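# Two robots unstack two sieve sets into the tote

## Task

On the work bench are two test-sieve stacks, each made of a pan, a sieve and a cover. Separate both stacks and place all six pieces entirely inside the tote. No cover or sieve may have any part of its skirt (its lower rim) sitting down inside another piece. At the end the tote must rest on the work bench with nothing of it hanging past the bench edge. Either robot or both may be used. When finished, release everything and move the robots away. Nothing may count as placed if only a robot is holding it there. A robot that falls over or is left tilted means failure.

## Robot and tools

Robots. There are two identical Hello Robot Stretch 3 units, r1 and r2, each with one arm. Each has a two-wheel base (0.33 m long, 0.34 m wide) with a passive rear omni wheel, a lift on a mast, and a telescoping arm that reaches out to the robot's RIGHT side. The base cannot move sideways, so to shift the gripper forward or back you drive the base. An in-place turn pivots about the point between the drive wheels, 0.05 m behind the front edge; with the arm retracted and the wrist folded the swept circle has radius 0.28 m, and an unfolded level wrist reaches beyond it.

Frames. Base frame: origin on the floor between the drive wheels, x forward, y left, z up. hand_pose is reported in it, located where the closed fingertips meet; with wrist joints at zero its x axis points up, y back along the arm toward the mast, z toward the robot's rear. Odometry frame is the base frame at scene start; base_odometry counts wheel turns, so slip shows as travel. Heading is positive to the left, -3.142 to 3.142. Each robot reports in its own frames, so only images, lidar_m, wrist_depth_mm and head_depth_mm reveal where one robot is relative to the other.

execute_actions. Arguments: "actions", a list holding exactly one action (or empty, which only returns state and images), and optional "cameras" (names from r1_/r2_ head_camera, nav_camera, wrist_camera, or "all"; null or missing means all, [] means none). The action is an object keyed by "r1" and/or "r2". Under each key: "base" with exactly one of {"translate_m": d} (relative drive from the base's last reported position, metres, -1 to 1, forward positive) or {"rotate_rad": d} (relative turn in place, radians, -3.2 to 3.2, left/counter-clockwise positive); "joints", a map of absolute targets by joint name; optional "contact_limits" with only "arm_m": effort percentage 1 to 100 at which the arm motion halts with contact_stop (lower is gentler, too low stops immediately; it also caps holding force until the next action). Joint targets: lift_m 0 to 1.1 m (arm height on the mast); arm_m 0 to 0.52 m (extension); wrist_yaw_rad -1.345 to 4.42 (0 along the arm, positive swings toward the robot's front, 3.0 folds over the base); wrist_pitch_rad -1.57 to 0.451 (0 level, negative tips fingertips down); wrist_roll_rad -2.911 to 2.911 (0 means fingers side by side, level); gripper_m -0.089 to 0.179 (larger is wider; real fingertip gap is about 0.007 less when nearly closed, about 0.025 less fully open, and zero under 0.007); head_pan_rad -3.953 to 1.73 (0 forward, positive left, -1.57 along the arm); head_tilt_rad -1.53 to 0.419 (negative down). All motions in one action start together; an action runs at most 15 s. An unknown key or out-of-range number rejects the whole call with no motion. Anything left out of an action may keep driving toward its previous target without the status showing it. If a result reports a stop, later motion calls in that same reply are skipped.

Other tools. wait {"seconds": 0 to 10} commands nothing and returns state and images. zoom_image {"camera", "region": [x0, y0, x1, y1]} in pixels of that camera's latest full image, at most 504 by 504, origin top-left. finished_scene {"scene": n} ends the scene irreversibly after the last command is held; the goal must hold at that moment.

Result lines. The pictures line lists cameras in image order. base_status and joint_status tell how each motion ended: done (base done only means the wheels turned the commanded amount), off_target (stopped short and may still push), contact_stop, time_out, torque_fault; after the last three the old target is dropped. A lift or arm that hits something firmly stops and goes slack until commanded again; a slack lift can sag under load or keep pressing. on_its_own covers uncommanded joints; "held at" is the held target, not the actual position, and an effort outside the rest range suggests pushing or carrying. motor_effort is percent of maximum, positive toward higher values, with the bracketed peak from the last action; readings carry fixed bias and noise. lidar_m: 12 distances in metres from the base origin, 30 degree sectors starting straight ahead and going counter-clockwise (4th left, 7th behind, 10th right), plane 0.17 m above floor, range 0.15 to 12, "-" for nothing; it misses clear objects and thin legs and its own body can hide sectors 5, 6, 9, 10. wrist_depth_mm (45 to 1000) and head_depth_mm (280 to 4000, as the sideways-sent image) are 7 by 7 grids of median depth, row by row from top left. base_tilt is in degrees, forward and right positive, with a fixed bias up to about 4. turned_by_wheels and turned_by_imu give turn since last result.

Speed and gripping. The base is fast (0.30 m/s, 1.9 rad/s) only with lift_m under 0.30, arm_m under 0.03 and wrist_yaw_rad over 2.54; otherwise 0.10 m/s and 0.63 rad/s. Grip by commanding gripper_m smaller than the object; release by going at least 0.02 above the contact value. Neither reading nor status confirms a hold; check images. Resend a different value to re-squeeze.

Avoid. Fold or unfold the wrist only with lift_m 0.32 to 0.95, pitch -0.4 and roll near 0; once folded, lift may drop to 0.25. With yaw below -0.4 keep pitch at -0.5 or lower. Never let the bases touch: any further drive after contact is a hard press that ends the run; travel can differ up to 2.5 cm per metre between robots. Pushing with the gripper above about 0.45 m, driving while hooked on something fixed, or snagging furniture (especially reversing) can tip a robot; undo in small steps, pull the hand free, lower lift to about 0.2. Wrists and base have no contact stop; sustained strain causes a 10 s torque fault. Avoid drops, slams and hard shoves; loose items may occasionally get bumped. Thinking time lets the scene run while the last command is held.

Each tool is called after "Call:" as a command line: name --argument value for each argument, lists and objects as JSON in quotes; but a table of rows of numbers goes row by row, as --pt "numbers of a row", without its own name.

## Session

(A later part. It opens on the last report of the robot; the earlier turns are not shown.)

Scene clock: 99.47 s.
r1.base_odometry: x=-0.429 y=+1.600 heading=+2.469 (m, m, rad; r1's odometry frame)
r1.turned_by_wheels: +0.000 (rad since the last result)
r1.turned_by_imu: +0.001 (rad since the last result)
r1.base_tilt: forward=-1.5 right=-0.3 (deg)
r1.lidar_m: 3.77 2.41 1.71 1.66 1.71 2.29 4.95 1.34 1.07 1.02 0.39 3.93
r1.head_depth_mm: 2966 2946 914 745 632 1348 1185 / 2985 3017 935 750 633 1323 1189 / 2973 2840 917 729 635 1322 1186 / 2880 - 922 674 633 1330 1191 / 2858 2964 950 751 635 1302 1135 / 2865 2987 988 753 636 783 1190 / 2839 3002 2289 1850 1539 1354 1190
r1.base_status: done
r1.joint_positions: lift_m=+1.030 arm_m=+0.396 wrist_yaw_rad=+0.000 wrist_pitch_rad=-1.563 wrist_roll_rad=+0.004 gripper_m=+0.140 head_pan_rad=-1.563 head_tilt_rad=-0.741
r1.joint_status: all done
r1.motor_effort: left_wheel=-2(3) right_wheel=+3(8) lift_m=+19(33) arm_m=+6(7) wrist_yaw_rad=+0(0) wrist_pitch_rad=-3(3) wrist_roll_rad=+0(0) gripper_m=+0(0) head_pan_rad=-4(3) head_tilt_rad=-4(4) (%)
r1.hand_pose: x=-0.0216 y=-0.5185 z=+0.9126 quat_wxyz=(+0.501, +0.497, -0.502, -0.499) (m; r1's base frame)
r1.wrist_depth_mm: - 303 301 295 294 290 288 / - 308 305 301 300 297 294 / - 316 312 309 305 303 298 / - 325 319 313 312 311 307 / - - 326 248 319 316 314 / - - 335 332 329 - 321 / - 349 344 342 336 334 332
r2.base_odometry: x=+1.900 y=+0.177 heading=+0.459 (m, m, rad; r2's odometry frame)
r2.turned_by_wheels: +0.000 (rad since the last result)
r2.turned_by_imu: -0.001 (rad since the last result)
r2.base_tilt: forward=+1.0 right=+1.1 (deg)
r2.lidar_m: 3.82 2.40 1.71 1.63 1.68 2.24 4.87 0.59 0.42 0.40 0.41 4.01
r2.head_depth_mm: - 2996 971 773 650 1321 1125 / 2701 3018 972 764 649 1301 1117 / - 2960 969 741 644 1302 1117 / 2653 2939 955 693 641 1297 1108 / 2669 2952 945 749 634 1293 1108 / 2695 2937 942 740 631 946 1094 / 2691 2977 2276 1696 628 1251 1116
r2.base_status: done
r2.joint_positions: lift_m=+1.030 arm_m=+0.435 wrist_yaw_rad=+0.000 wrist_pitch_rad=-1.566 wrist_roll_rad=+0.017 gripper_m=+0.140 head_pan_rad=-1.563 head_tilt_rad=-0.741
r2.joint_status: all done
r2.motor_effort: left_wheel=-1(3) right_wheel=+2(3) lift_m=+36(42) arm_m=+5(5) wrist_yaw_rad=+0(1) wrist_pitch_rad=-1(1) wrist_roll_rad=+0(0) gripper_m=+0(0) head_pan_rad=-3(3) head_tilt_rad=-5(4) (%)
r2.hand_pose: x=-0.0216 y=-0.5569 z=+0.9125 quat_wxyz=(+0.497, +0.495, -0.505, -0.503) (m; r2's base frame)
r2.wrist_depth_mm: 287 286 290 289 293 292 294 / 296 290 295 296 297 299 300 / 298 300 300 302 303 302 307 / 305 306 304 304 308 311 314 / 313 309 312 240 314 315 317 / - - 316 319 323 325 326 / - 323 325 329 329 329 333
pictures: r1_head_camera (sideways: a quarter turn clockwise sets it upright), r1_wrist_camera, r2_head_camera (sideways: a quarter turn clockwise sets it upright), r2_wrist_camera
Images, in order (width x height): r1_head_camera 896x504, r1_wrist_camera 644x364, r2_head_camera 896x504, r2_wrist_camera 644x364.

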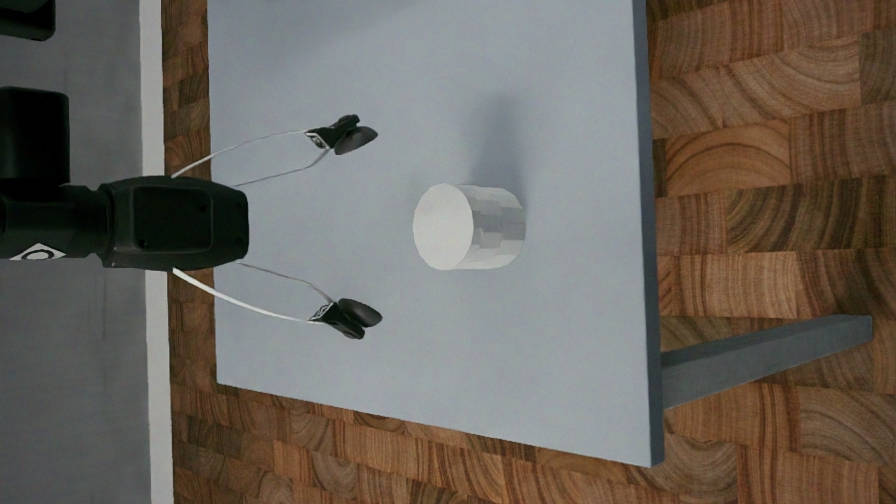

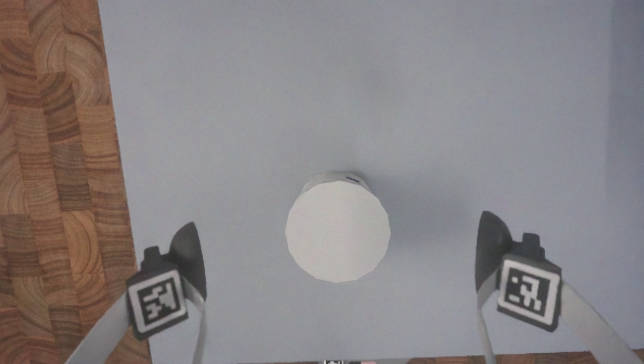

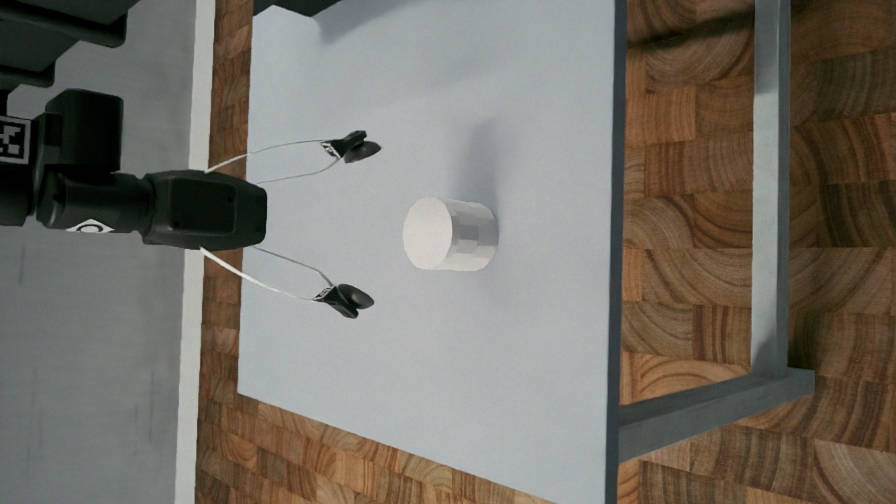

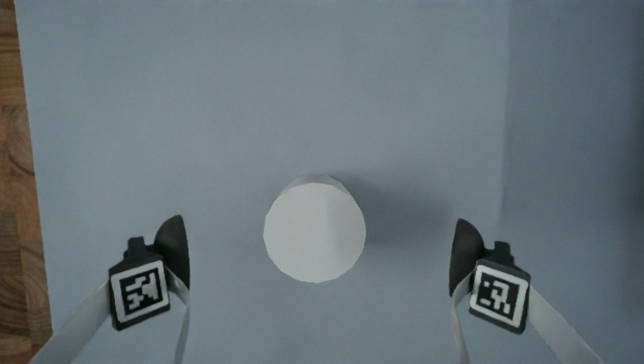

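Call:
execute_actions --actions '[{"r1":{"joints":{"lift_m":0.97,"gripper_m":0.115}},"r2":{"joints":{"lift_m":0.97,"gripper_m":0.115}}}]' --cameras '["r1_head_camera","r2_head_camera","r1_wrist_camera","r2_wrist_camera"]'

Scene clock: 106.93 s.
r1.base_odometry: x=-0.429 y=+1.600 heading=+2.469 (m, m, rad; r1's odometry frame)
r1.turned_by_wheels: +0.000 (rad since the last result)
r1.turned_by_imu: +0.001 (rad since the last result)
r1.base_tilt: forward=-1.5 right=-0.3 (deg)
r1.lidar_m: 3.79 2.41 1.71 1.65 1.71 2.29 4.96 1.34 1.07 1.02 0.39 3.96
r1.head_depth_mm: - 1097 917 747 630 1343 1186 / - 2812 918 747 632 1330 1189 / - 2862 918 713 635 1328 1192 / 2878 3000 892 675 634 1335 1193 / 2849 2963 921 742 634 1302 1131 / 2848 2957 986 752 635 784 1189 / 2837 2984 2300 1862 1545 1362 1197
r1.base_status: not commanded
r1.joint_positions: lift_m=+0.970 arm_m=+0.396 wrist_yaw_rad=+0.000 wrist_pitch_rad=-1.563 wrist_roll_rad=+0.004 gripper_m=+0.115 head_pan_rad=-1.563 head_tilt_rad=-0.741
r1.joint_status: all done
r1.motor_effort: left_wheel=-2(2) right_wheel=+2(3) lift_m=+18(18) arm_m=+6(6) wrist_yaw_rad=+0(0) wrist_pitch_rad=-3(3) wrist_roll_rad=+0(0) gripper_m=+0(93) head_pan_rad=-3(3) head_tilt_rad=-4(3) (%)
r1.hand_pose: x=-0.0216 y=-0.5185 z=+0.8526 quat_wxyz=(+0.501, +0.497, -0.502, -0.499) (m; r1's base frame)
r1.wrist_depth_mm: 620 241 240 239 236 234 231 / - 248 246 242 240 239 236 / - 253 251 249 246 244 241 / - 258 258 252 252 250 247 / - 266 263 185 256 255 253 / - 272 269 190 262 - 259 / - 281 278 274 270 269 265
r2.base_odometry: x=+1.900 y=+0.177 heading=+0.459 (m, m, rad; r2's odometry frame)
r2.turned_by_wheels: +0.000 (rad since the last result)
r2.turned_by_imu: -0.001 (rad since the last result)
r2.base_tilt: forward=+0.9 right=+1.2 (deg)
r2.lidar_m: 3.82 2.40 1.71 1.63 1.67 2.24 4.86 0.59 0.42 0.40 0.42 4.04
r2.head_depth_mm: 2630 - 948 772 649 1324 1123 / 2591 2977 974 765 647 1307 1115 / 2574 - 934 739 643 1309 1116 / 2670 2985 923 690 639 1300 1101 / 2708 2917 947 749 635 1296 1109 / 2665 2926 944 743 630 939 1099 / 2677 2889 2275 1707 628 1255 1116
r2.base_status: not commanded
r2.joint_positions: lift_m=+0.970 arm_m=+0.435 wrist_yaw_rad=+0.000 wrist_pitch_rad=-1.566 wrist_roll_rad=+0.017 gripper_m=+0.115 head_pan_rad=-1.563 head_tilt_rad=-0.741
r2.joint_status: all done
r2.motor_effort: left_wheel=-2(2) right_wheel=+1(2) lift_m=+36(36) arm_m=+4(5) wrist_yaw_rad=+0(0) wrist_pitch_rad=-1(1) wrist_roll_rad=+0(1) gripper_m=+0(80) head_pan_rad=-3(4) head_tilt_rad=-5(4) (%)
r2.hand_pose: x=-0.0216 y=-0.5569 z=+0.8525 quat_wxyz=(+0.497, +0.495, -0.505, -0.503) (m; r2's base frame)
r2.wrist_depth_mm: 232 230 232 233 234 235 236 / 234 237 236 237 240 240 242 / 239 241 242 242 244 246 245 / 244 244 246 247 249 250 251 / 249 250 249 179 254 254 256 / 253 256 255 183 259 260 263 / 258 260 263 263 267 266 267
pictures: r1_head_camera (sideways: a quarter turn clockwise sets it upright), r1_wrist_camera, r2_head_camera (sideways: a quarter turn clockwise sets it upright), r2_wrist_camera
Images, in order (width x height): r1_head_camera 896x504, r1_wrist_camera 644x364, r2_head_camera 896x504, r2_wrist_camera 644x364.

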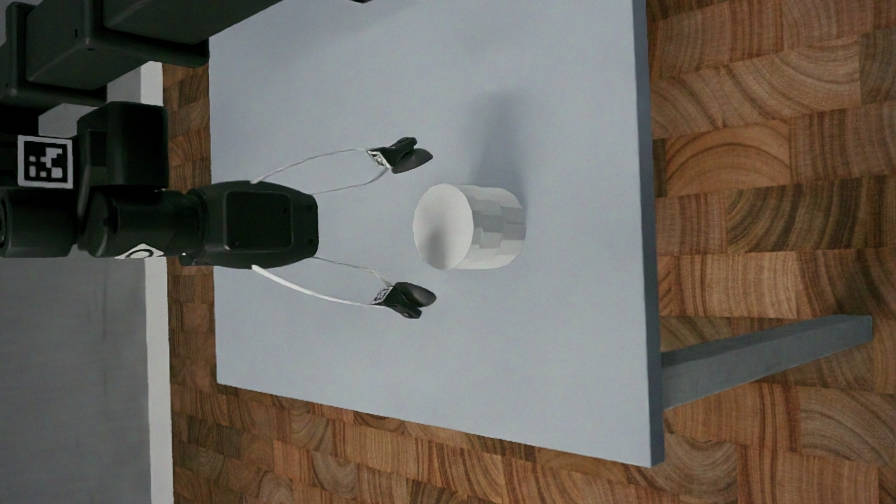

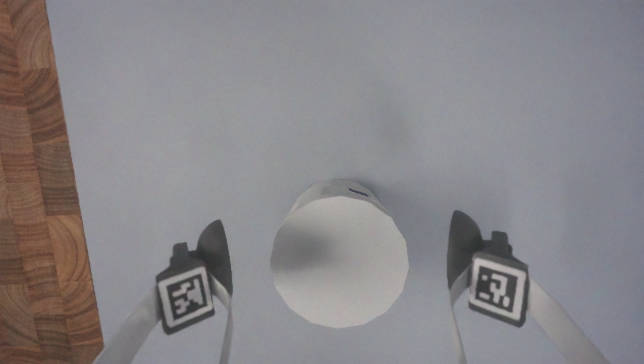

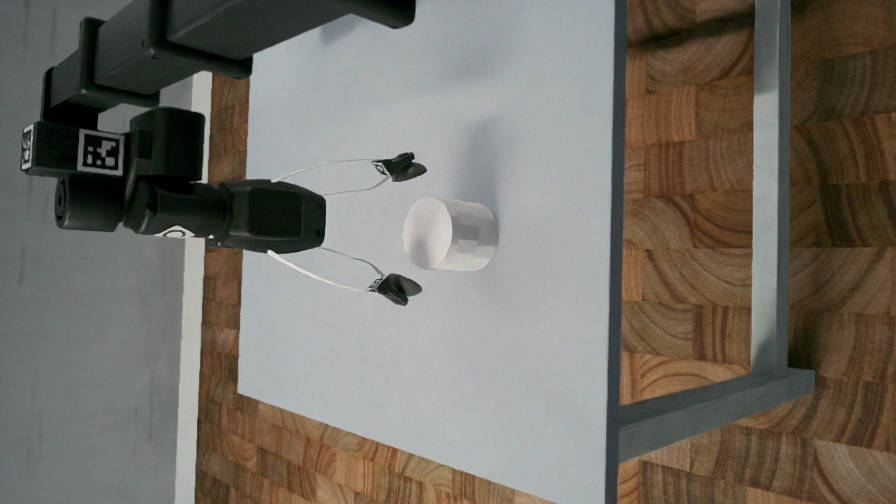

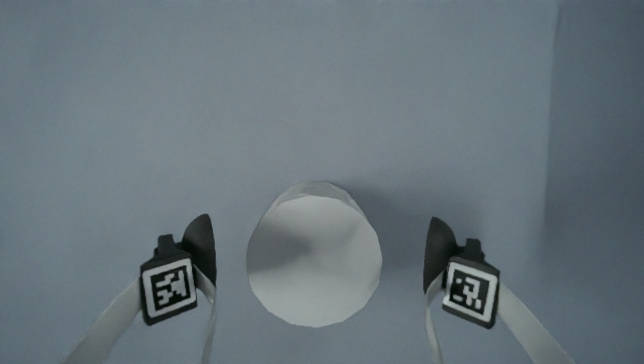

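Call:
execute_actions --actions '[{"r1":{"joints":{"lift_m":0.95,"arm_m":0.388,"gripper_m":0.1}},"r2":{"joints":{"lift_m":0.95,"arm_m":0.427,"gripper_m":0.1}}}]' --cameras '["r1_head_camera","r2_head_camera","r1_wrist_camera","r2_wrist_camera"]'

Call:
zoom_image --camera "r1_head_camera" --region '[350, 130, 550, 330]'

Call:
zoom_image --camera "r2_head_camera" --region '[350, 130, 550, 330]'

Scene clock: 117.17 s.
r1.base_odometry: x=-0.429 y=+1.600 heading=+2.469 (m, m, rad; r1's odometry frame)
r1.turned_by_wheels: +0.000 (rad since the last result)
r1.turned_by_imu: +0.001 (rad since the last result)
r1.base_tilt: forward=-1.5 right=-0.5 (deg)
r1.lidar_m: 3.78 2.41 1.71 1.66 1.70 2.29 4.95 1.33 1.07 1.02 0.39 3.94
r1.head_depth_mm: 2848 - 887 746 631 1357 1184 / - 1119 919 749 635 1323 1186 / - 1097 890 713 632 1330 1198 / 2820 2997 868 662 632 1326 1187 / 2886 2972 922 753 632 1312 1137 / 2844 2983 987 753 637 782 1189 / 2836 3019 2308 1867 1540 1361 1194
r1.base_status: not commanded
r1.joint_positions: lift_m=+0.950 arm_m=+0.388 wrist_yaw_rad=+0.000 wrist_pitch_rad=-1.563 wrist_roll_rad=+0.004 gripper_m=+0.100 head_pan_rad=-1.563 head_tilt_rad=-0.741
r1.joint_status: all done
r1.motor_effort: left_wheel=-2(2) right_wheel=+3(2) lift_m=+19(19) arm_m=-5(7) wrist_yaw_rad=+0(0) wrist_pitch_rad=-3(3) wrist_roll_rad=+0(0) gripper_m=+0(73) head_pan_rad=-3(3) head_tilt_rad=-4(4) (%)
r1.hand_pose: x=-0.0216 y=-0.5111 z=+0.8326 quat_wxyz=(+0.501, +0.497, -0.502, -0.499) (m; r1's base frame)
r1.wrist_depth_mm: 226 223 220 219 217 215 213 / 231 229 226 224 221 219 216 / 237 233 231 229 226 225 222 / - 239 236 232 232 229 227 / - 243 240 164 164 234 233 / - 251 248 168 168 239 238 / - 258 254 252 250 247 244
r2.base_odometry: x=+1.900 y=+0.177 heading=+0.459 (m, m, rad; r2's odometry frame)
r2.turned_by_wheels: +0.000 (rad since the last result)
r2.turned_by_imu: -0.001 (rad since the last result)
r2.base_tilt: forward=+1.0 right=+1.1 (deg)
r2.lidar_m: 3.83 2.40 1.71 1.63 1.68 2.25 4.88 0.59 0.42 0.40 0.42 4.05
r2.head_depth_mm: 2701 - 909 750 649 1318 1121 / 2636 2895 974 767 648 1316 1118 / 2619 - 934 737 642 1312 1112 / 2666 2970 921 691 639 1299 1105 / 2700 2956 949 750 635 1290 1106 / 2652 2975 940 743 632 946 1098 / 2671 2928 2277 1688 626 1247 1107
r2.base_status: not commanded
r2.joint_positions: lift_m=+0.950 arm_m=+0.427 wrist_yaw_rad=+0.000 wrist_pitch_rad=-1.566 wrist_roll_rad=+0.017 gripper_m=+0.100 head_pan_rad=-1.563 head_tilt_rad=-0.741
r2.joint_status: all done
r2.motor_effort: left_wheel=-2(2) right_wheel=+2(2) lift_m=+37(38) arm_m=-4(4) wrist_yaw_rad=+0(1) wrist_pitch_rad=-1(1) wrist_roll_rad=+1(0) gripper_m=+0(61) head_pan_rad=-3(3) head_tilt_rad=-4(5) (%)
r2.hand_pose: x=-0.0216 y=-0.5494 z=+0.8325 quat_wxyz=(+0.497, +0.495, -0.505, -0.503) (m; r2's base frame)
r2.wrist_depth_mm: 213 212 214 214 216 217 218 / 216 216 219 219 220 221 222 / 221 221 223 222 225 222 228 / 224 224 226 226 229 229 231 / 226 231 159 158 235 234 236 / 235 235 161 161 238 239 242 / 240 240 242 241 243 246 245
pictures: r1_head_camera (sideways: a quarter turn clockwise sets it upright), r1_wrist_camera, r2_head_camera (sideways: a quarter turn clockwise sets it upright), r2_wrist_camera
Images, in order (width x height): r1_head_camera 896x504, r1_wrist_camera 644x364, r2_head_camera 896x504, r2_wrist_camera 644x364.

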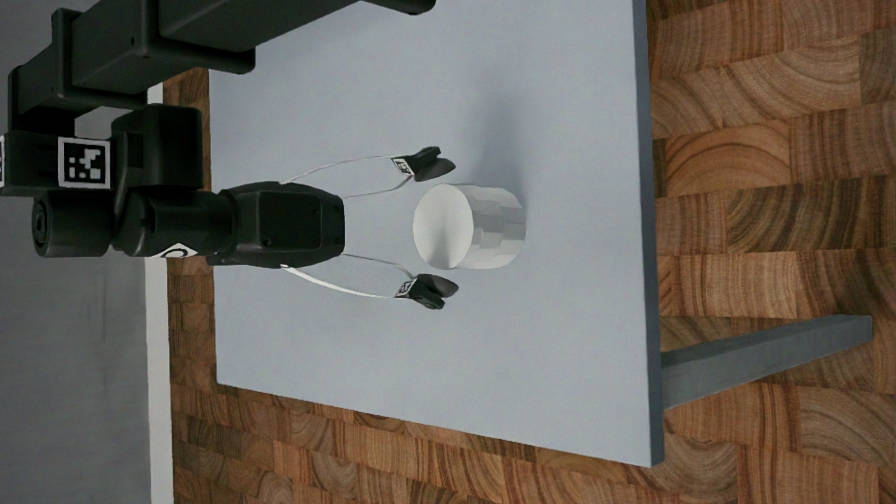

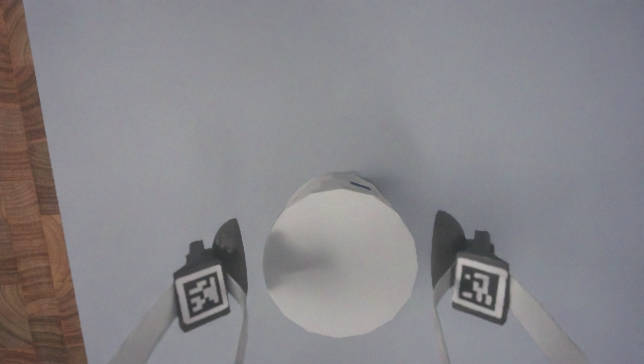

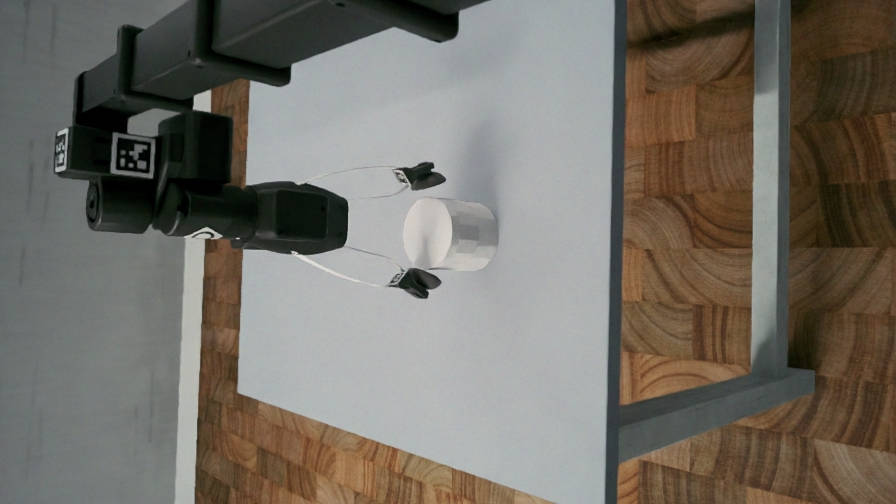

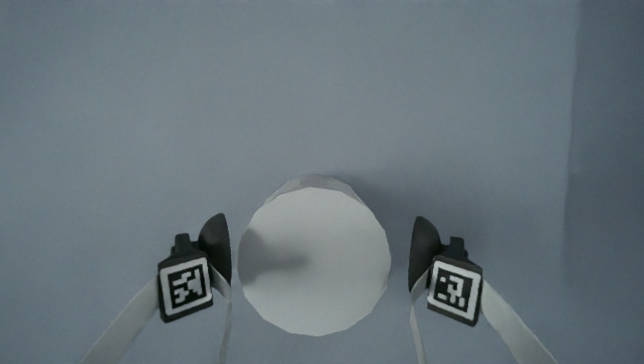

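Region (350, 130, 550, 330) of r1_head_camera's 896x504 image, scaled by 2.520, with more detail than that image has.

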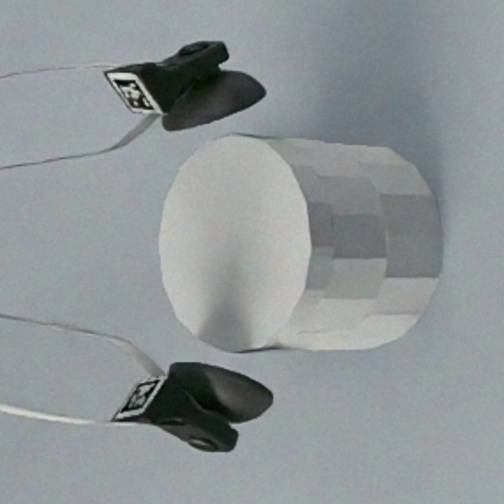

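Region (350, 130, 550, 330) of r2_head_camera's 896x504 image, scaled by 2.520, with more detail than that image has.

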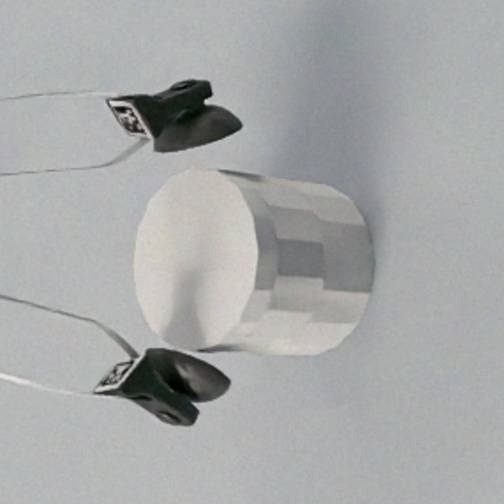

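Call:
execute_actions --actions '[{"r1":{"joints":{"lift_m":0.94}},"r2":{"joints":{"lift_m":0.942}}}]' --cameras '[]'

Call:
execute_actions --actions '[{"r1":{"joints":{"gripper_m":0.05}},"r2":{"joints":{"gripper_m":0.05}}}]' --cameras '[]'

Call:
execute_actions --actions '[{"r1":{"joints":{"lift_m":1.0}},"r2":{"joints":{"lift_m":1.0}}}]' --cameras '["r1_head_camera","r2_head_camera"]'

Scene clock: 125.70 s.
r1.base_odometry: x=-0.429 y=+1.600 heading=+2.469 (m, m, rad; r1's odometry frame)
r1.turned_by_wheels: +0.000 (rad since the last result)
r1.turned_by_imu: +0.001 (rad since the last result)
r1.base_tilt: forward=-1.6 right=-0.5 (deg)
r1.lidar_m: 3.77 2.41 1.71 1.65 1.71 2.29 4.95 1.34 1.07 1.02 0.39 3.97
r1.head_depth_mm: 2801 - 892 749 633 1347 1189 / 2751 1095 919 749 632 1320 1188 / - - 890 711 636 1328 1190 / 2825 2998 864 662 633 1337 1194 / 2858 2968 922 751 635 1307 1136 / 2825 3001 988 751 636 783 1194 / 2846 2999 2314 1869 1535 1349 1187
r1.base_status: not commanded
r1.joint_positions: lift_m=+0.940 arm_m=+0.388 wrist_yaw_rad=+0.000 wrist_pitch_rad=-1.563 wrist_roll_rad=+0.004 gripper_m=+0.100 head_pan_rad=-1.563 head_tilt_rad=-0.741
r1.joint_status: all done
r1.motor_effort: left_wheel=-2(2) right_wheel=+3(3) lift_m=+18(18) arm_m=-5(5) wrist_yaw_rad=+0(0) wrist_pitch_rad=-3(3) wrist_roll_rad=+0(0) gripper_m=+0(0) head_pan_rad=-3(2) head_tilt_rad=-4(4) (%)
r1.hand_pose: x=-0.0216 y=-0.5111 z=+0.8227 quat_wxyz=(+0.501, +0.497, -0.502, -0.499) (m; r1's base frame)
r1.wrist_depth_mm: 215 213 212 209 207 206 203 / 220 218 216 214 212 209 208 / 226 223 221 219 217 214 212 / 233 228 226 221 221 220 218 / - 235 230 153 154 224 222 / - 240 235 158 156 229 228 / - 246 243 161 239 237 233
r2.base_odometry: x=+1.900 y=+0.177 heading=+0.459 (m, m, rad; r2's odometry frame)
r2.turned_by_wheels: +0.000 (rad since the last result)
r2.turned_by_imu: -0.001 (rad since the last result)
r2.base_tilt: forward=+1.0 right=+1.2 (deg)
r2.lidar_m: 3.84 2.41 1.72 1.64 1.68 2.24 4.85 0.59 0.42 0.40 0.42 4.00
r2.head_depth_mm: 2694 - - 748 651 1323 1122 / 2604 2935 976 767 646 1308 1113 / 2641 - 935 735 642 1310 1122 / 2666 2929 920 692 639 1308 1108 / 2643 2979 948 750 636 1289 1105 / 2675 2940 945 744 631 948 1097 / 2694 2941 2292 1704 626 1263 1121
r2.base_status: not commanded
r2.joint_positions: lift_m=+0.942 arm_m=+0.427 wrist_yaw_rad=+0.000 wrist_pitch_rad=-1.566 wrist_roll_rad=+0.017 gripper_m=+0.100 head_pan_rad=-1.563 head_tilt_rad=-0.741
r2.joint_status: all done
r2.motor_effort: left_wheel=-2(2) right_wheel=+2(1) lift_m=+36(38) arm_m=-4(4) wrist_yaw_rad=-1(0) wrist_pitch_rad=-2(2) wrist_roll_rad=+0(0) gripper_m=+0(0) head_pan_rad=-3(3) head_tilt_rad=-5(5) (%)
r2.hand_pose: x=-0.0216 y=-0.5494 z=+0.8245 quat_wxyz=(+0.497, +0.495, -0.505, -0.503) (m; r2's base frame)
r2.wrist_depth_mm: 205 205 206 207 209 210 211 / 208 209 210 212 212 214 214 / 212 214 215 215 216 218 218 / 216 216 217 217 221 221 222 / 221 222 150 150 224 227 227 / 225 227 153 154 155 231 232 / 231 230 232 157 235 236 238
pictures: none
No camera images: the call's "cameras" was empty. Leave "cameras" out to get every camera's image.

Scene clock: 126.70 s.
r1.base_odometry: x=-0.429 y=+1.600 heading=+2.469 (m, m, rad; r1's odometry frame)
r1.turned_by_wheels: +0.000 (rad since the last result)
r1.turned_by_imu: +0.000 (rad since the last result)
r1.base_tilt: forward=-1.4 right=-0.5 (deg)
r1.lidar_m: 3.78 2.41 1.71 1.65 1.71 2.29 4.95 1.34 1.07 1.02 0.39 3.97
r1.head_depth_mm: 2845 - 893 749 632 1343 1185 / 2744 1100 920 746 633 1325 1189 / - - 903 713 635 1331 1187 / 2838 2976 864 663 637 1327 1189 / 2827 2996 921 752 634 1307 1128 / 2854 3001 992 753 635 782 1192 / 2811 3006 2307 1876 1536 1359 1190
r1.base_status: not commanded
r1.joint_positions: lift_m=+0.940 arm_m=+0.388 wrist_yaw_rad=+0.000 wrist_pitch_rad=-1.563 wrist_roll_rad=+0.004 gripper_m=+0.051 head_pan_rad=-1.563 head_tilt_rad=-0.741
r1.joint_status: all done
r1.motor_effort: left_wheel=-2(2) right_wheel=+3(3) lift_m=+18(18) arm_m=-6(5) wrist_yaw_rad=-1(0) wrist_pitch_rad=-3(3) wrist_roll_rad=+0(0) gripper_m=-16(100) head_pan_rad=-3(3) head_tilt_rad=-4(5) (%)
r1.hand_pose: x=-0.0216 y=-0.5111 z=+0.8227 quat_wxyz=(+0.501, +0.497, -0.502, -0.499) (m; r1's base frame)
r1.wrist_depth_mm: 215 213 211 209 208 205 203 / 219 218 215 214 212 210 208 / 226 223 221 219 216 215 213 / 232 229 226 221 221 220 218 / - 234 230 152 152 224 222 / - 240 - 157 156 229 228 / - 247 244 161 238 236 234
r2.base_odometry: x=+1.901 y=+0.177 heading=+0.459 (m, m, rad; r2's odometry frame)
r2.turned_by_wheels: +0.000 (rad since the last result)
r2.turned_by_imu: +0.000 (rad since the last result)
r2.base_tilt: forward=+1.0 right=+1.1 (deg)
r2.lidar_m: 3.82 2.40 1.71 1.63 1.68 2.25 4.88 0.59 0.42 0.40 0.41 3.99
r2.head_depth_mm: 2707 - - 749 652 1318 1125 / 2649 2946 974 767 648 1320 1122 / 2623 - 934 738 643 1310 1111 / 2702 2948 919 693 638 1299 1110 / 2670 2930 947 749 635 1299 1107 / 2702 2958 944 744 630 941 1090 / 2662 2961 2303 1698 628 1255 1114
r2.base_status: not commanded
r2.joint_positions: lift_m=+0.942 arm_m=+0.427 wrist_yaw_rad=+0.000 wrist_pitch_rad=-1.566 wrist_roll_rad=+0.017 gripper_m=+0.051 head_pan_rad=-1.563 head_tilt_rad=-0.741
r2.joint_status: all done
r2.motor_effort: left_wheel=-2(2) right_wheel=+1(2) lift_m=+36(36) arm_m=-4(4) wrist_yaw_rad=+0(0) wrist_pitch_rad=-1(1) wrist_roll_rad=+1(1) gripper_m=-14(88) head_pan_rad=-3(4) head_tilt_rad=-4(4) (%)
r2.hand_pose: x=-0.0216 y=-0.5494 z=+0.8245 quat_wxyz=(+0.497, +0.495, -0.505, -0.503) (m; r2's base frame)
r2.wrist_depth_mm: 205 206 205 206 207 208 211 / 208 209 210 211 211 214 213 / 211 213 214 215 216 217 220 / 217 218 219 217 220 222 223 / 221 221 220 149 224 226 226 / 225 226 151 152 153 230 232 / 231 233 231 156 234 236 238
pictures: none
No camera images: the call's "cameras" was empty. Leave "cameras" out to get every camera's image.

Scene clock: 128.07 s.
r1.base_odometry: x=-0.429 y=+1.600 heading=+2.469 (m, m, rad; r1's odometry frame)
r1.turned_by_wheels: +0.000 (rad since the last result)
r1.turned_by_imu: +0.000 (rad since the last result)
r1.base_tilt: forward=-1.5 right=-0.5 (deg)
r1.lidar_m: 3.78 2.42 1.71 1.65 1.71 2.30 4.95 1.34 1.07 1.02 0.39 3.95
r1.head_depth_mm: - 2045 918 749 632 1346 1188 / 2914 2984 918 747 633 1322 1192 / - 3026 922 696 632 1329 1190 / 2874 - 890 655 633 1329 1191 / 2889 2967 924 749 634 1305 1129 / 2843 3000 990 754 635 781 1193 / 2848 3000 2290 1864 1532 1351 1198
r1.base_status: not commanded
r1.joint_positions: lift_m=+1.000 arm_m=+0.388 wrist_yaw_rad=+0.000 wrist_pitch_rad=-1.563 wrist_roll_rad=+0.004 gripper_m=+0.051 head_pan_rad=-1.563 head_tilt_rad=-0.741
r1.joint_status: all done
r1.motor_effort: left_wheel=-2(2) right_wheel=+3(3) lift_m=+35(37) arm_m=-6(5) wrist_yaw_rad=+0(0) wrist_pitch_rad=-3(3) wrist_roll_rad=+0(0) gripper_m=-16(17) head_pan_rad=-3(3) head_tilt_rad=-4(4) (%)
r1.hand_pose: x=-0.0216 y=-0.5111 z=+0.8819 quat_wxyz=(+0.501, +0.497, -0.502, -0.499) (m; r1's base frame)
r1.wrist_depth_mm: - 271 269 267 264 261 259 / - 276 274 271 270 265 265 / - 284 280 277 275 272 270 / - 291 287 252 282 279 276 / - 299 294 152 152 287 283 / - 306 - 157 155 290 289 / - - 311 161 303 302 298
r2.base_odometry: x=+1.901 y=+0.177 heading=+0.459 (m, m, rad; r2's odometry frame)
r2.turned_by_wheels: +0.000 (rad since the last result)
r2.turned_by_imu: +0.000 (rad since the last result)
r2.base_tilt: forward=+0.9 right=+1.2 (deg)
r2.lidar_m: 3.83 2.39 1.71 1.63 1.68 2.25 4.89 0.59 0.42 0.40 0.41 4.03
r2.head_depth_mm: - 2974 970 772 651 1324 1127 / - 3005 978 766 648 1307 1122 / - 3031 952 720 644 1303 1116 / 2684 2932 955 691 639 1300 1113 / 2673 2910 948 751 635 1294 1104 / 2664 2936 942 744 633 940 1096 / 2697 2962 2304 1706 627 1262 1117
r2.base_status: not commanded
r2.joint_positions: lift_m=+1.000 arm_m=+0.427 wrist_yaw_rad=+0.000 wrist_pitch_rad=-1.566 wrist_roll_rad=+0.017 gripper_m=+0.051 head_pan_rad=-1.563 head_tilt_rad=-0.741
r2.joint_status: all done
r2.motor_effort: left_wheel=-2(2) right_wheel=+1(1) lift_m=+47(50) arm_m=-4(3) wrist_yaw_rad=+0(0) wrist_pitch_rad=-1(1) wrist_roll_rad=+1(1) gripper_m=-14(14) head_pan_rad=-3(3) head_tilt_rad=-4(5) (%)
r2.hand_pose: x=-0.0216 y=-0.5494 z=+0.8822 quat_wxyz=(+0.497, +0.495, -0.505, -0.503) (m; r2's base frame)
r2.wrist_depth_mm: 259 259 260 262 262 264 264 / 263 265 265 267 266 268 268 / 269 269 272 272 273 277 278 / 275 274 275 244 278 281 279 / 280 279 278 149 282 287 289 / 285 285 151 152 152 291 295 / 291 291 294 156 295 296 301
pictures: r1_head_camera (sideways: a quarter turn clockwise sets it upright), r2_head_camera (sideways: a quarter turn clockwise sets it upright)
Images, in order (width x height): r1_head_camera 896x504, r2_head_camera 896x504.

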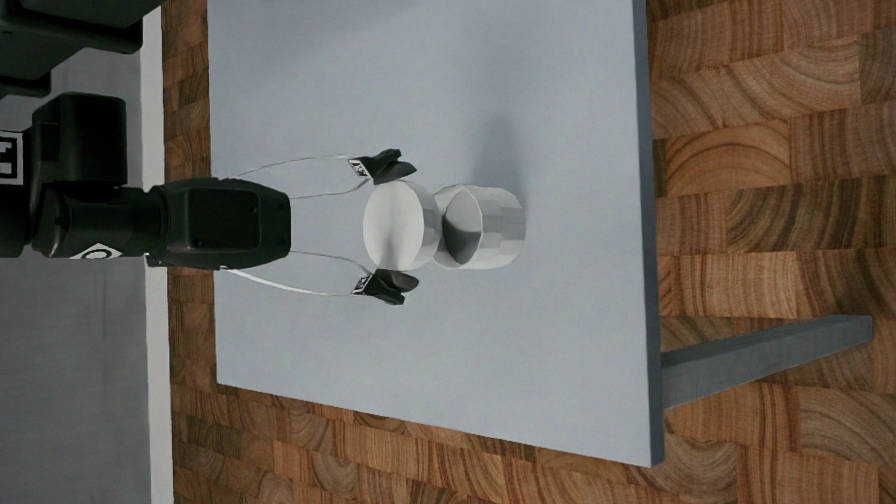

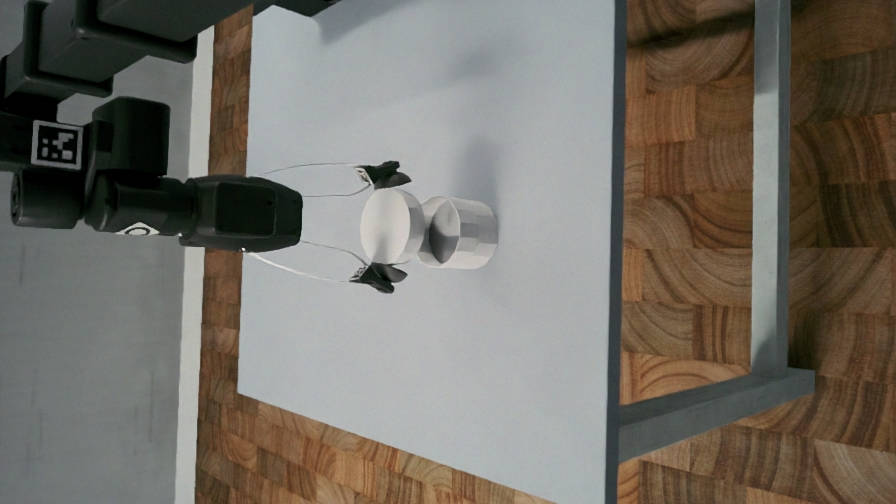

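Call:
execute_actions --actions '[{"r1":{"base":{"translate_m":-0.5},"joints":{"lift_m":1.05,"arm_m":0.5}},"r2":{"base":{"translate_m":-0.42},"joints":{"lift_m":1.05,"arm_m":0.5}}}]' --cameras '["r1_head_camera","r2_head_camera","r1_wrist_camera","r2_wrist_camera"]'

Scene clock: 144.57 s.
r1.base_odometry: x=-0.037 y=+1.288 heading=+2.469 (m, m, rad; r1's odometry frame)
r1.turned_by_wheels: +0.000 (rad since the last result)
r1.turned_by_imu: +0.002 (rad since the last result)
r1.base_tilt: forward=-1.3 right=-0.2 (deg)
r1.lidar_m: 4.26 2.37 1.72 1.64 1.70 2.28 4.46 0.87 1.08 1.04 1.07 0.72
r1.head_depth_mm: 2965 2980 919 728 631 1354 1188 / 2879 999 856 713 632 1349 1189 / 2875 973 874 712 632 1355 1188 / 2828 988 835 709 633 1350 1189 / 2844 3005 864 731 634 1352 1195 / 2854 2989 927 753 636 1353 1192 / 2866 2972 923 754 636 1334 1192
r1.base_status: done
r1.joint_positions: lift_m=+1.050 arm_m=+0.500 wrist_yaw_rad=+0.000 wrist_pitch_rad=-1.563 wrist_roll_rad=+0.004 gripper_m=+0.051 head_pan_rad=-1.563 head_tilt_rad=-0.741
r1.joint_status: all done
r1.motor_effort: left_wheel=-1(7) right_wheel=+3(3) lift_m=+35(36) arm_m=+5(7) wrist_yaw_rad=+0(0) wrist_pitch_rad=-3(3) wrist_roll_rad=+0(0) gripper_m=-16(16) head_pan_rad=-3(3) head_tilt_rad=-4(5) (%)
r1.hand_pose: x=-0.0216 y=-0.6224 z=+0.9319 quat_wxyz=(+0.501, +0.497, -0.502, -0.499) (m; r1's base frame)
r1.wrist_depth_mm: 322 318 294 312 308 305 238 / 331 326 281 319 315 308 242 / 337 333 321 326 323 317 247 / 346 344 301 332 329 324 252 / 355 350 346 152 152 314 257 / 362 360 - 156 155 254 339 / 374 368 367 161 358 355 350
r2.base_odometry: x=+1.524 y=-0.009 heading=+0.459 (m, m, rad; r2's odometry frame)
r2.turned_by_wheels: +0.000 (rad since the last result)
r2.turned_by_imu: +0.000 (rad since the last result)
r2.base_tilt: forward=+1.0 right=+1.2 (deg)
r2.lidar_m: 4.25 2.38 1.69 1.62 1.67 2.23 4.46 0.61 0.44 0.42 0.43 0.57
r2.head_depth_mm: 2782 3008 984 749 653 1316 1127 / 725 2940 885 722 648 1311 1123 / - 1293 912 716 658 1311 1113 / 2710 2869 853 711 657 1298 1110 / 2676 2991 949 748 650 1290 1107 / 2699 2942 940 745 649 1284 1102 / 2703 2932 931 738 643 1278 1117
r2.base_status: done
r2.joint_positions: lift_m=+1.050 arm_m=+0.500 wrist_yaw_rad=+0.000 wrist_pitch_rad=-1.566 wrist_roll_rad=+0.017 gripper_m=+0.051 head_pan_rad=-1.563 head_tilt_rad=-0.741
r2.joint_status: all done
r2.motor_effort: left_wheel=-2(6) right_wheel=+2(1) lift_m=+47(48) arm_m=+4(1) wrist_yaw_rad=+0(0) wrist_pitch_rad=-1(1) wrist_roll_rad=+0(1) gripper_m=-14(13) head_pan_rad=-3(4) head_tilt_rad=-5(4) (%)
r2.hand_pose: x=-0.0216 y=-0.6218 z=+0.9322 quat_wxyz=(+0.497, +0.495, -0.505, -0.503) (m; r2's base frame)
r2.wrist_depth_mm: 308 305 264 305 307 302 310 / 310 312 311 310 312 302 316 / 319 317 316 316 321 305 324 / 323 324 315 322 327 305 329 / 329 332 240 149 329 310 337 / 334 339 151 152 153 253 346 / 339 344 343 156 349 349 354
pictures: r1_head_camera (sideways: a quarter turn clockwise sets it upright), r1_wrist_camera, r2_head_camera (sideways: a quarter turn clockwise sets it upright), r2_wrist_camera
Images, in order (width x height): r1_head_camera 896x504, r1_wrist_camera 644x364, r2_head_camera 896x504, r2_wrist_camera 644x364.

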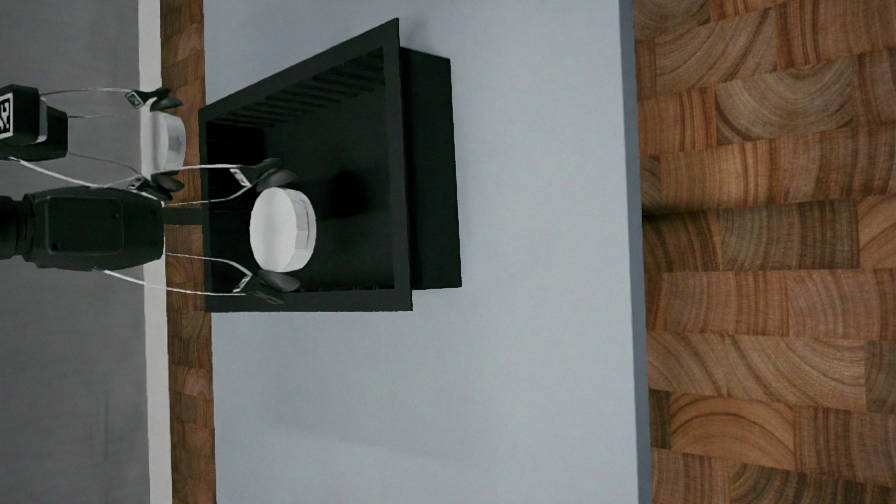

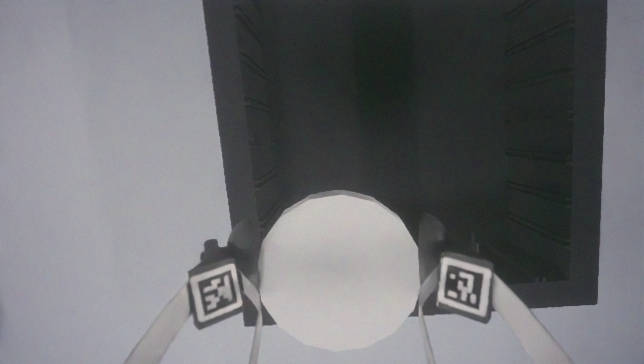

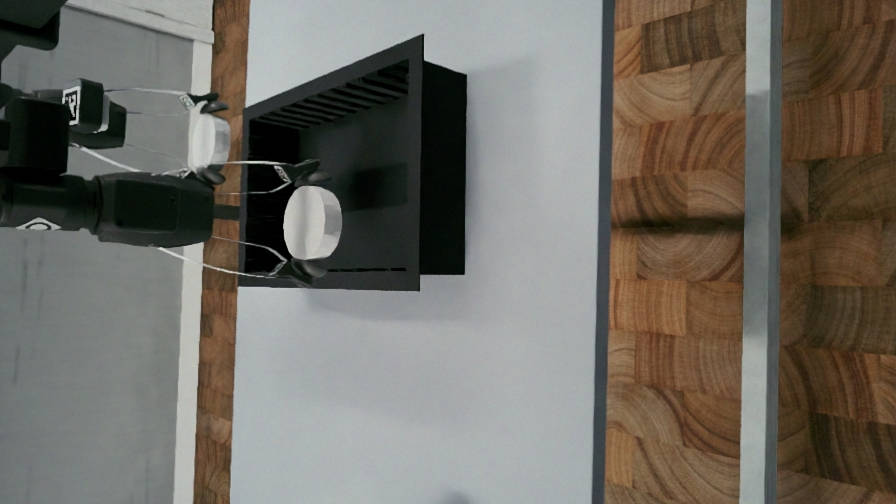

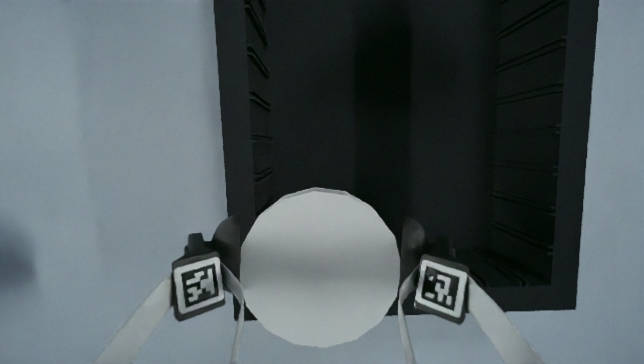

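Call:
execute_actions --actions '[{"r1":{"base":{"translate_m":-0.015},"joints":{"arm_m":0.52,"wrist_pitch_rad":-1.45,"lift_m":0.93}},"r2":{"base":{"translate_m":-0.02},"joints":{"arm_m":0.52,"wrist_pitch_rad":-1.45,"lift_m":0.93}}}]' --cameras '["r1_head_camera","r2_head_camera","r1_wrist_camera","r2_wrist_camera"]'

Scene clock: 167.43 s.
r1.base_odometry: x=-0.026 y=+1.279 heading=+2.469 (m, m, rad; r1's odometry frame)
r1.turned_by_wheels: +0.000 (rad since the last result)
r1.turned_by_imu: +0.001 (rad since the last result)
r1.base_tilt: forward=-1.6 right=-0.3 (deg)
r1.lidar_m: 4.28 2.36 1.72 1.64 1.69 2.28 4.44 0.86 1.09 1.04 1.07 0.73
r1.head_depth_mm: 2868 - 886 728 632 1347 1183 / - 1077 843 712 633 1347 1184 / - 963 885 714 631 1354 1186 / 2837 3028 915 712 633 1354 1193 / 2860 2965 857 733 634 1356 1193 / 2859 2991 923 752 635 1352 1189 / 2842 2994 923 754 635 1327 1195
r1.base_status: done
r1.joint_positions: lift_m=+0.930 arm_m=+0.518 wrist_yaw_rad=+0.000 wrist_pitch_rad=-1.454 wrist_roll_rad=+0.004 gripper_m=+0.051 head_pan_rad=-1.563 head_tilt_rad=-0.741
r1.joint_status: all done
joint sent to its limit — the command would take r1.arm_m past its upper limit, so that joint was sent only as far as its limit.
r1.motor_effort: left_wheel=-2(7) right_wheel=+2(4) lift_m=+19(32) arm_m=+5(6) wrist_yaw_rad=+0(0) wrist_pitch_rad=+2(2) wrist_roll_rad=+0(0) gripper_m=-16(16) head_pan_rad=-3(3) head_tilt_rad=-4(4) (%)
r1.hand_pose: x=-0.0216 y=-0.6684 z=+0.8117 quat_wxyz=(+0.527, +0.469, -0.529, -0.471) (m; r1's base frame)
r1.wrist_depth_mm: 219 138 211 209 208 205 182 / 220 135 212 212 209 207 187 / 221 133 213 212 209 208 190 / 223 130 215 212 210 209 192 / 224 131 205 152 152 210 194 / 225 132 - 156 155 210 198 / 227 132 215 161 213 213 201
r2.base_odometry: x=+1.506 y=-0.018 heading=+0.459 (m, m, rad; r2's odometry frame)
r2.turned_by_wheels: +0.000 (rad since the last result)
r2.turned_by_imu: -0.001 (rad since the last result)
r2.base_tilt: forward=+1.0 right=+1.2 (deg)
r2.lidar_m: 4.26 2.38 1.70 1.62 1.66 2.23 4.45 0.61 0.44 0.42 0.43 0.57
r2.head_depth_mm: 2753 2972 - 725 650 1321 1120 / 2605 2957 872 721 662 1310 1121 / 686 816 923 715 660 1312 1112 / 2625 3008 950 712 654 1308 1106 / 2689 2949 915 728 653 1291 1104 / 2707 3023 936 744 647 1292 1098 / 2705 2944 931 737 644 1290 1119
r2.base_status: done
r2.joint_positions: lift_m=+0.930 arm_m=+0.520 wrist_yaw_rad=+0.000 wrist_pitch_rad=-1.453 wrist_roll_rad=+0.017 gripper_m=+0.051 head_pan_rad=-1.563 head_tilt_rad=-0.741
r2.joint_status: all done
r2.motor_effort: left_wheel=-2(6) right_wheel=+2(3) lift_m=+37(44) arm_m=+4(6) wrist_yaw_rad=+0(1) wrist_pitch_rad=+1(1) wrist_roll_rad=+0(0) gripper_m=-14(14) head_pan_rad=-3(3) head_tilt_rad=-4(5) (%)
r2.hand_pose: x=-0.0216 y=-0.6709 z=+0.8116 quat_wxyz=(+0.524, +0.466, -0.533, -0.474) (m; r2's base frame)
r2.wrist_depth_mm: 207 127 207 207 208 210 180 / 207 125 206 207 209 210 179 / 206 125 206 208 209 209 180 / 207 123 207 207 209 211 181 / 206 122 164 149 209 211 183 / 208 121 151 152 153 212 184 / 208 130 208 155 211 211 184
pictures: r1_head_camera (sideways: a quarter turn clockwise sets it upright), r1_wrist_camera, r2_head_camera (sideways: a quarter turn clockwise sets it upright), r2_wrist_camera
Images, in order (width x height): r1_head_camera 896x504, r1_wrist_camera 644x364, r2_head_camera 896x504, r2_wrist_camera 644x364.

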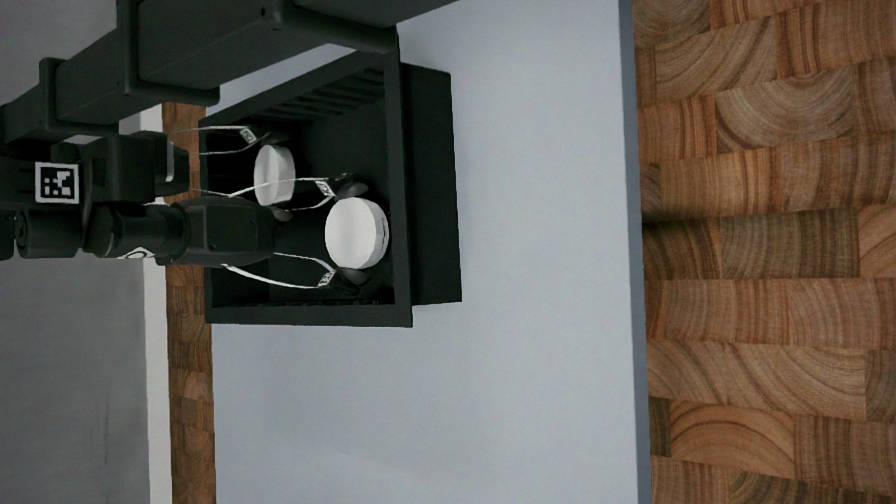

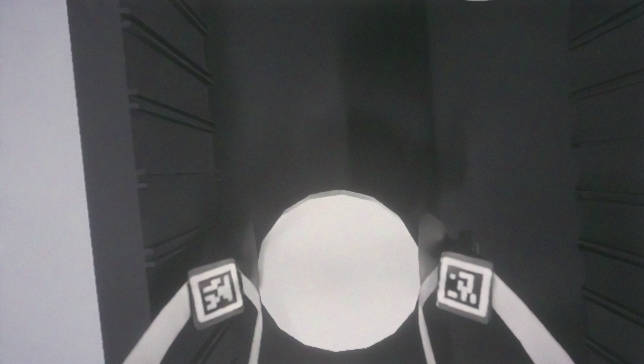

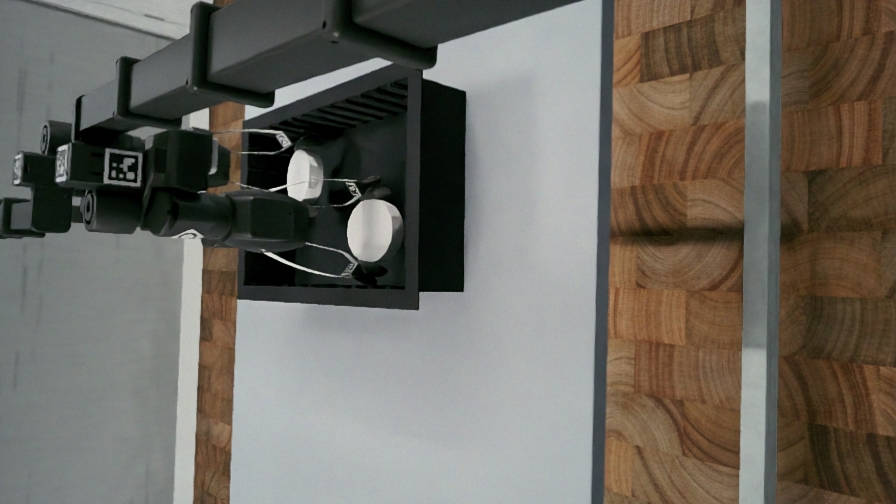

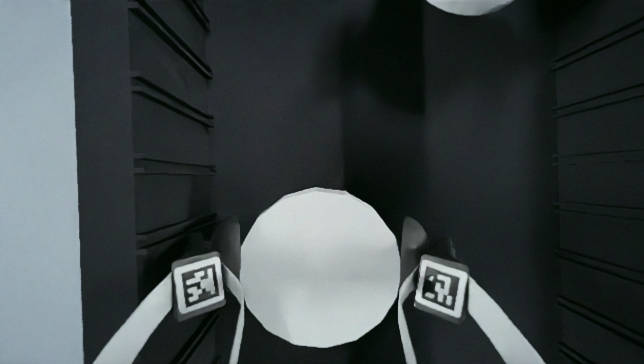

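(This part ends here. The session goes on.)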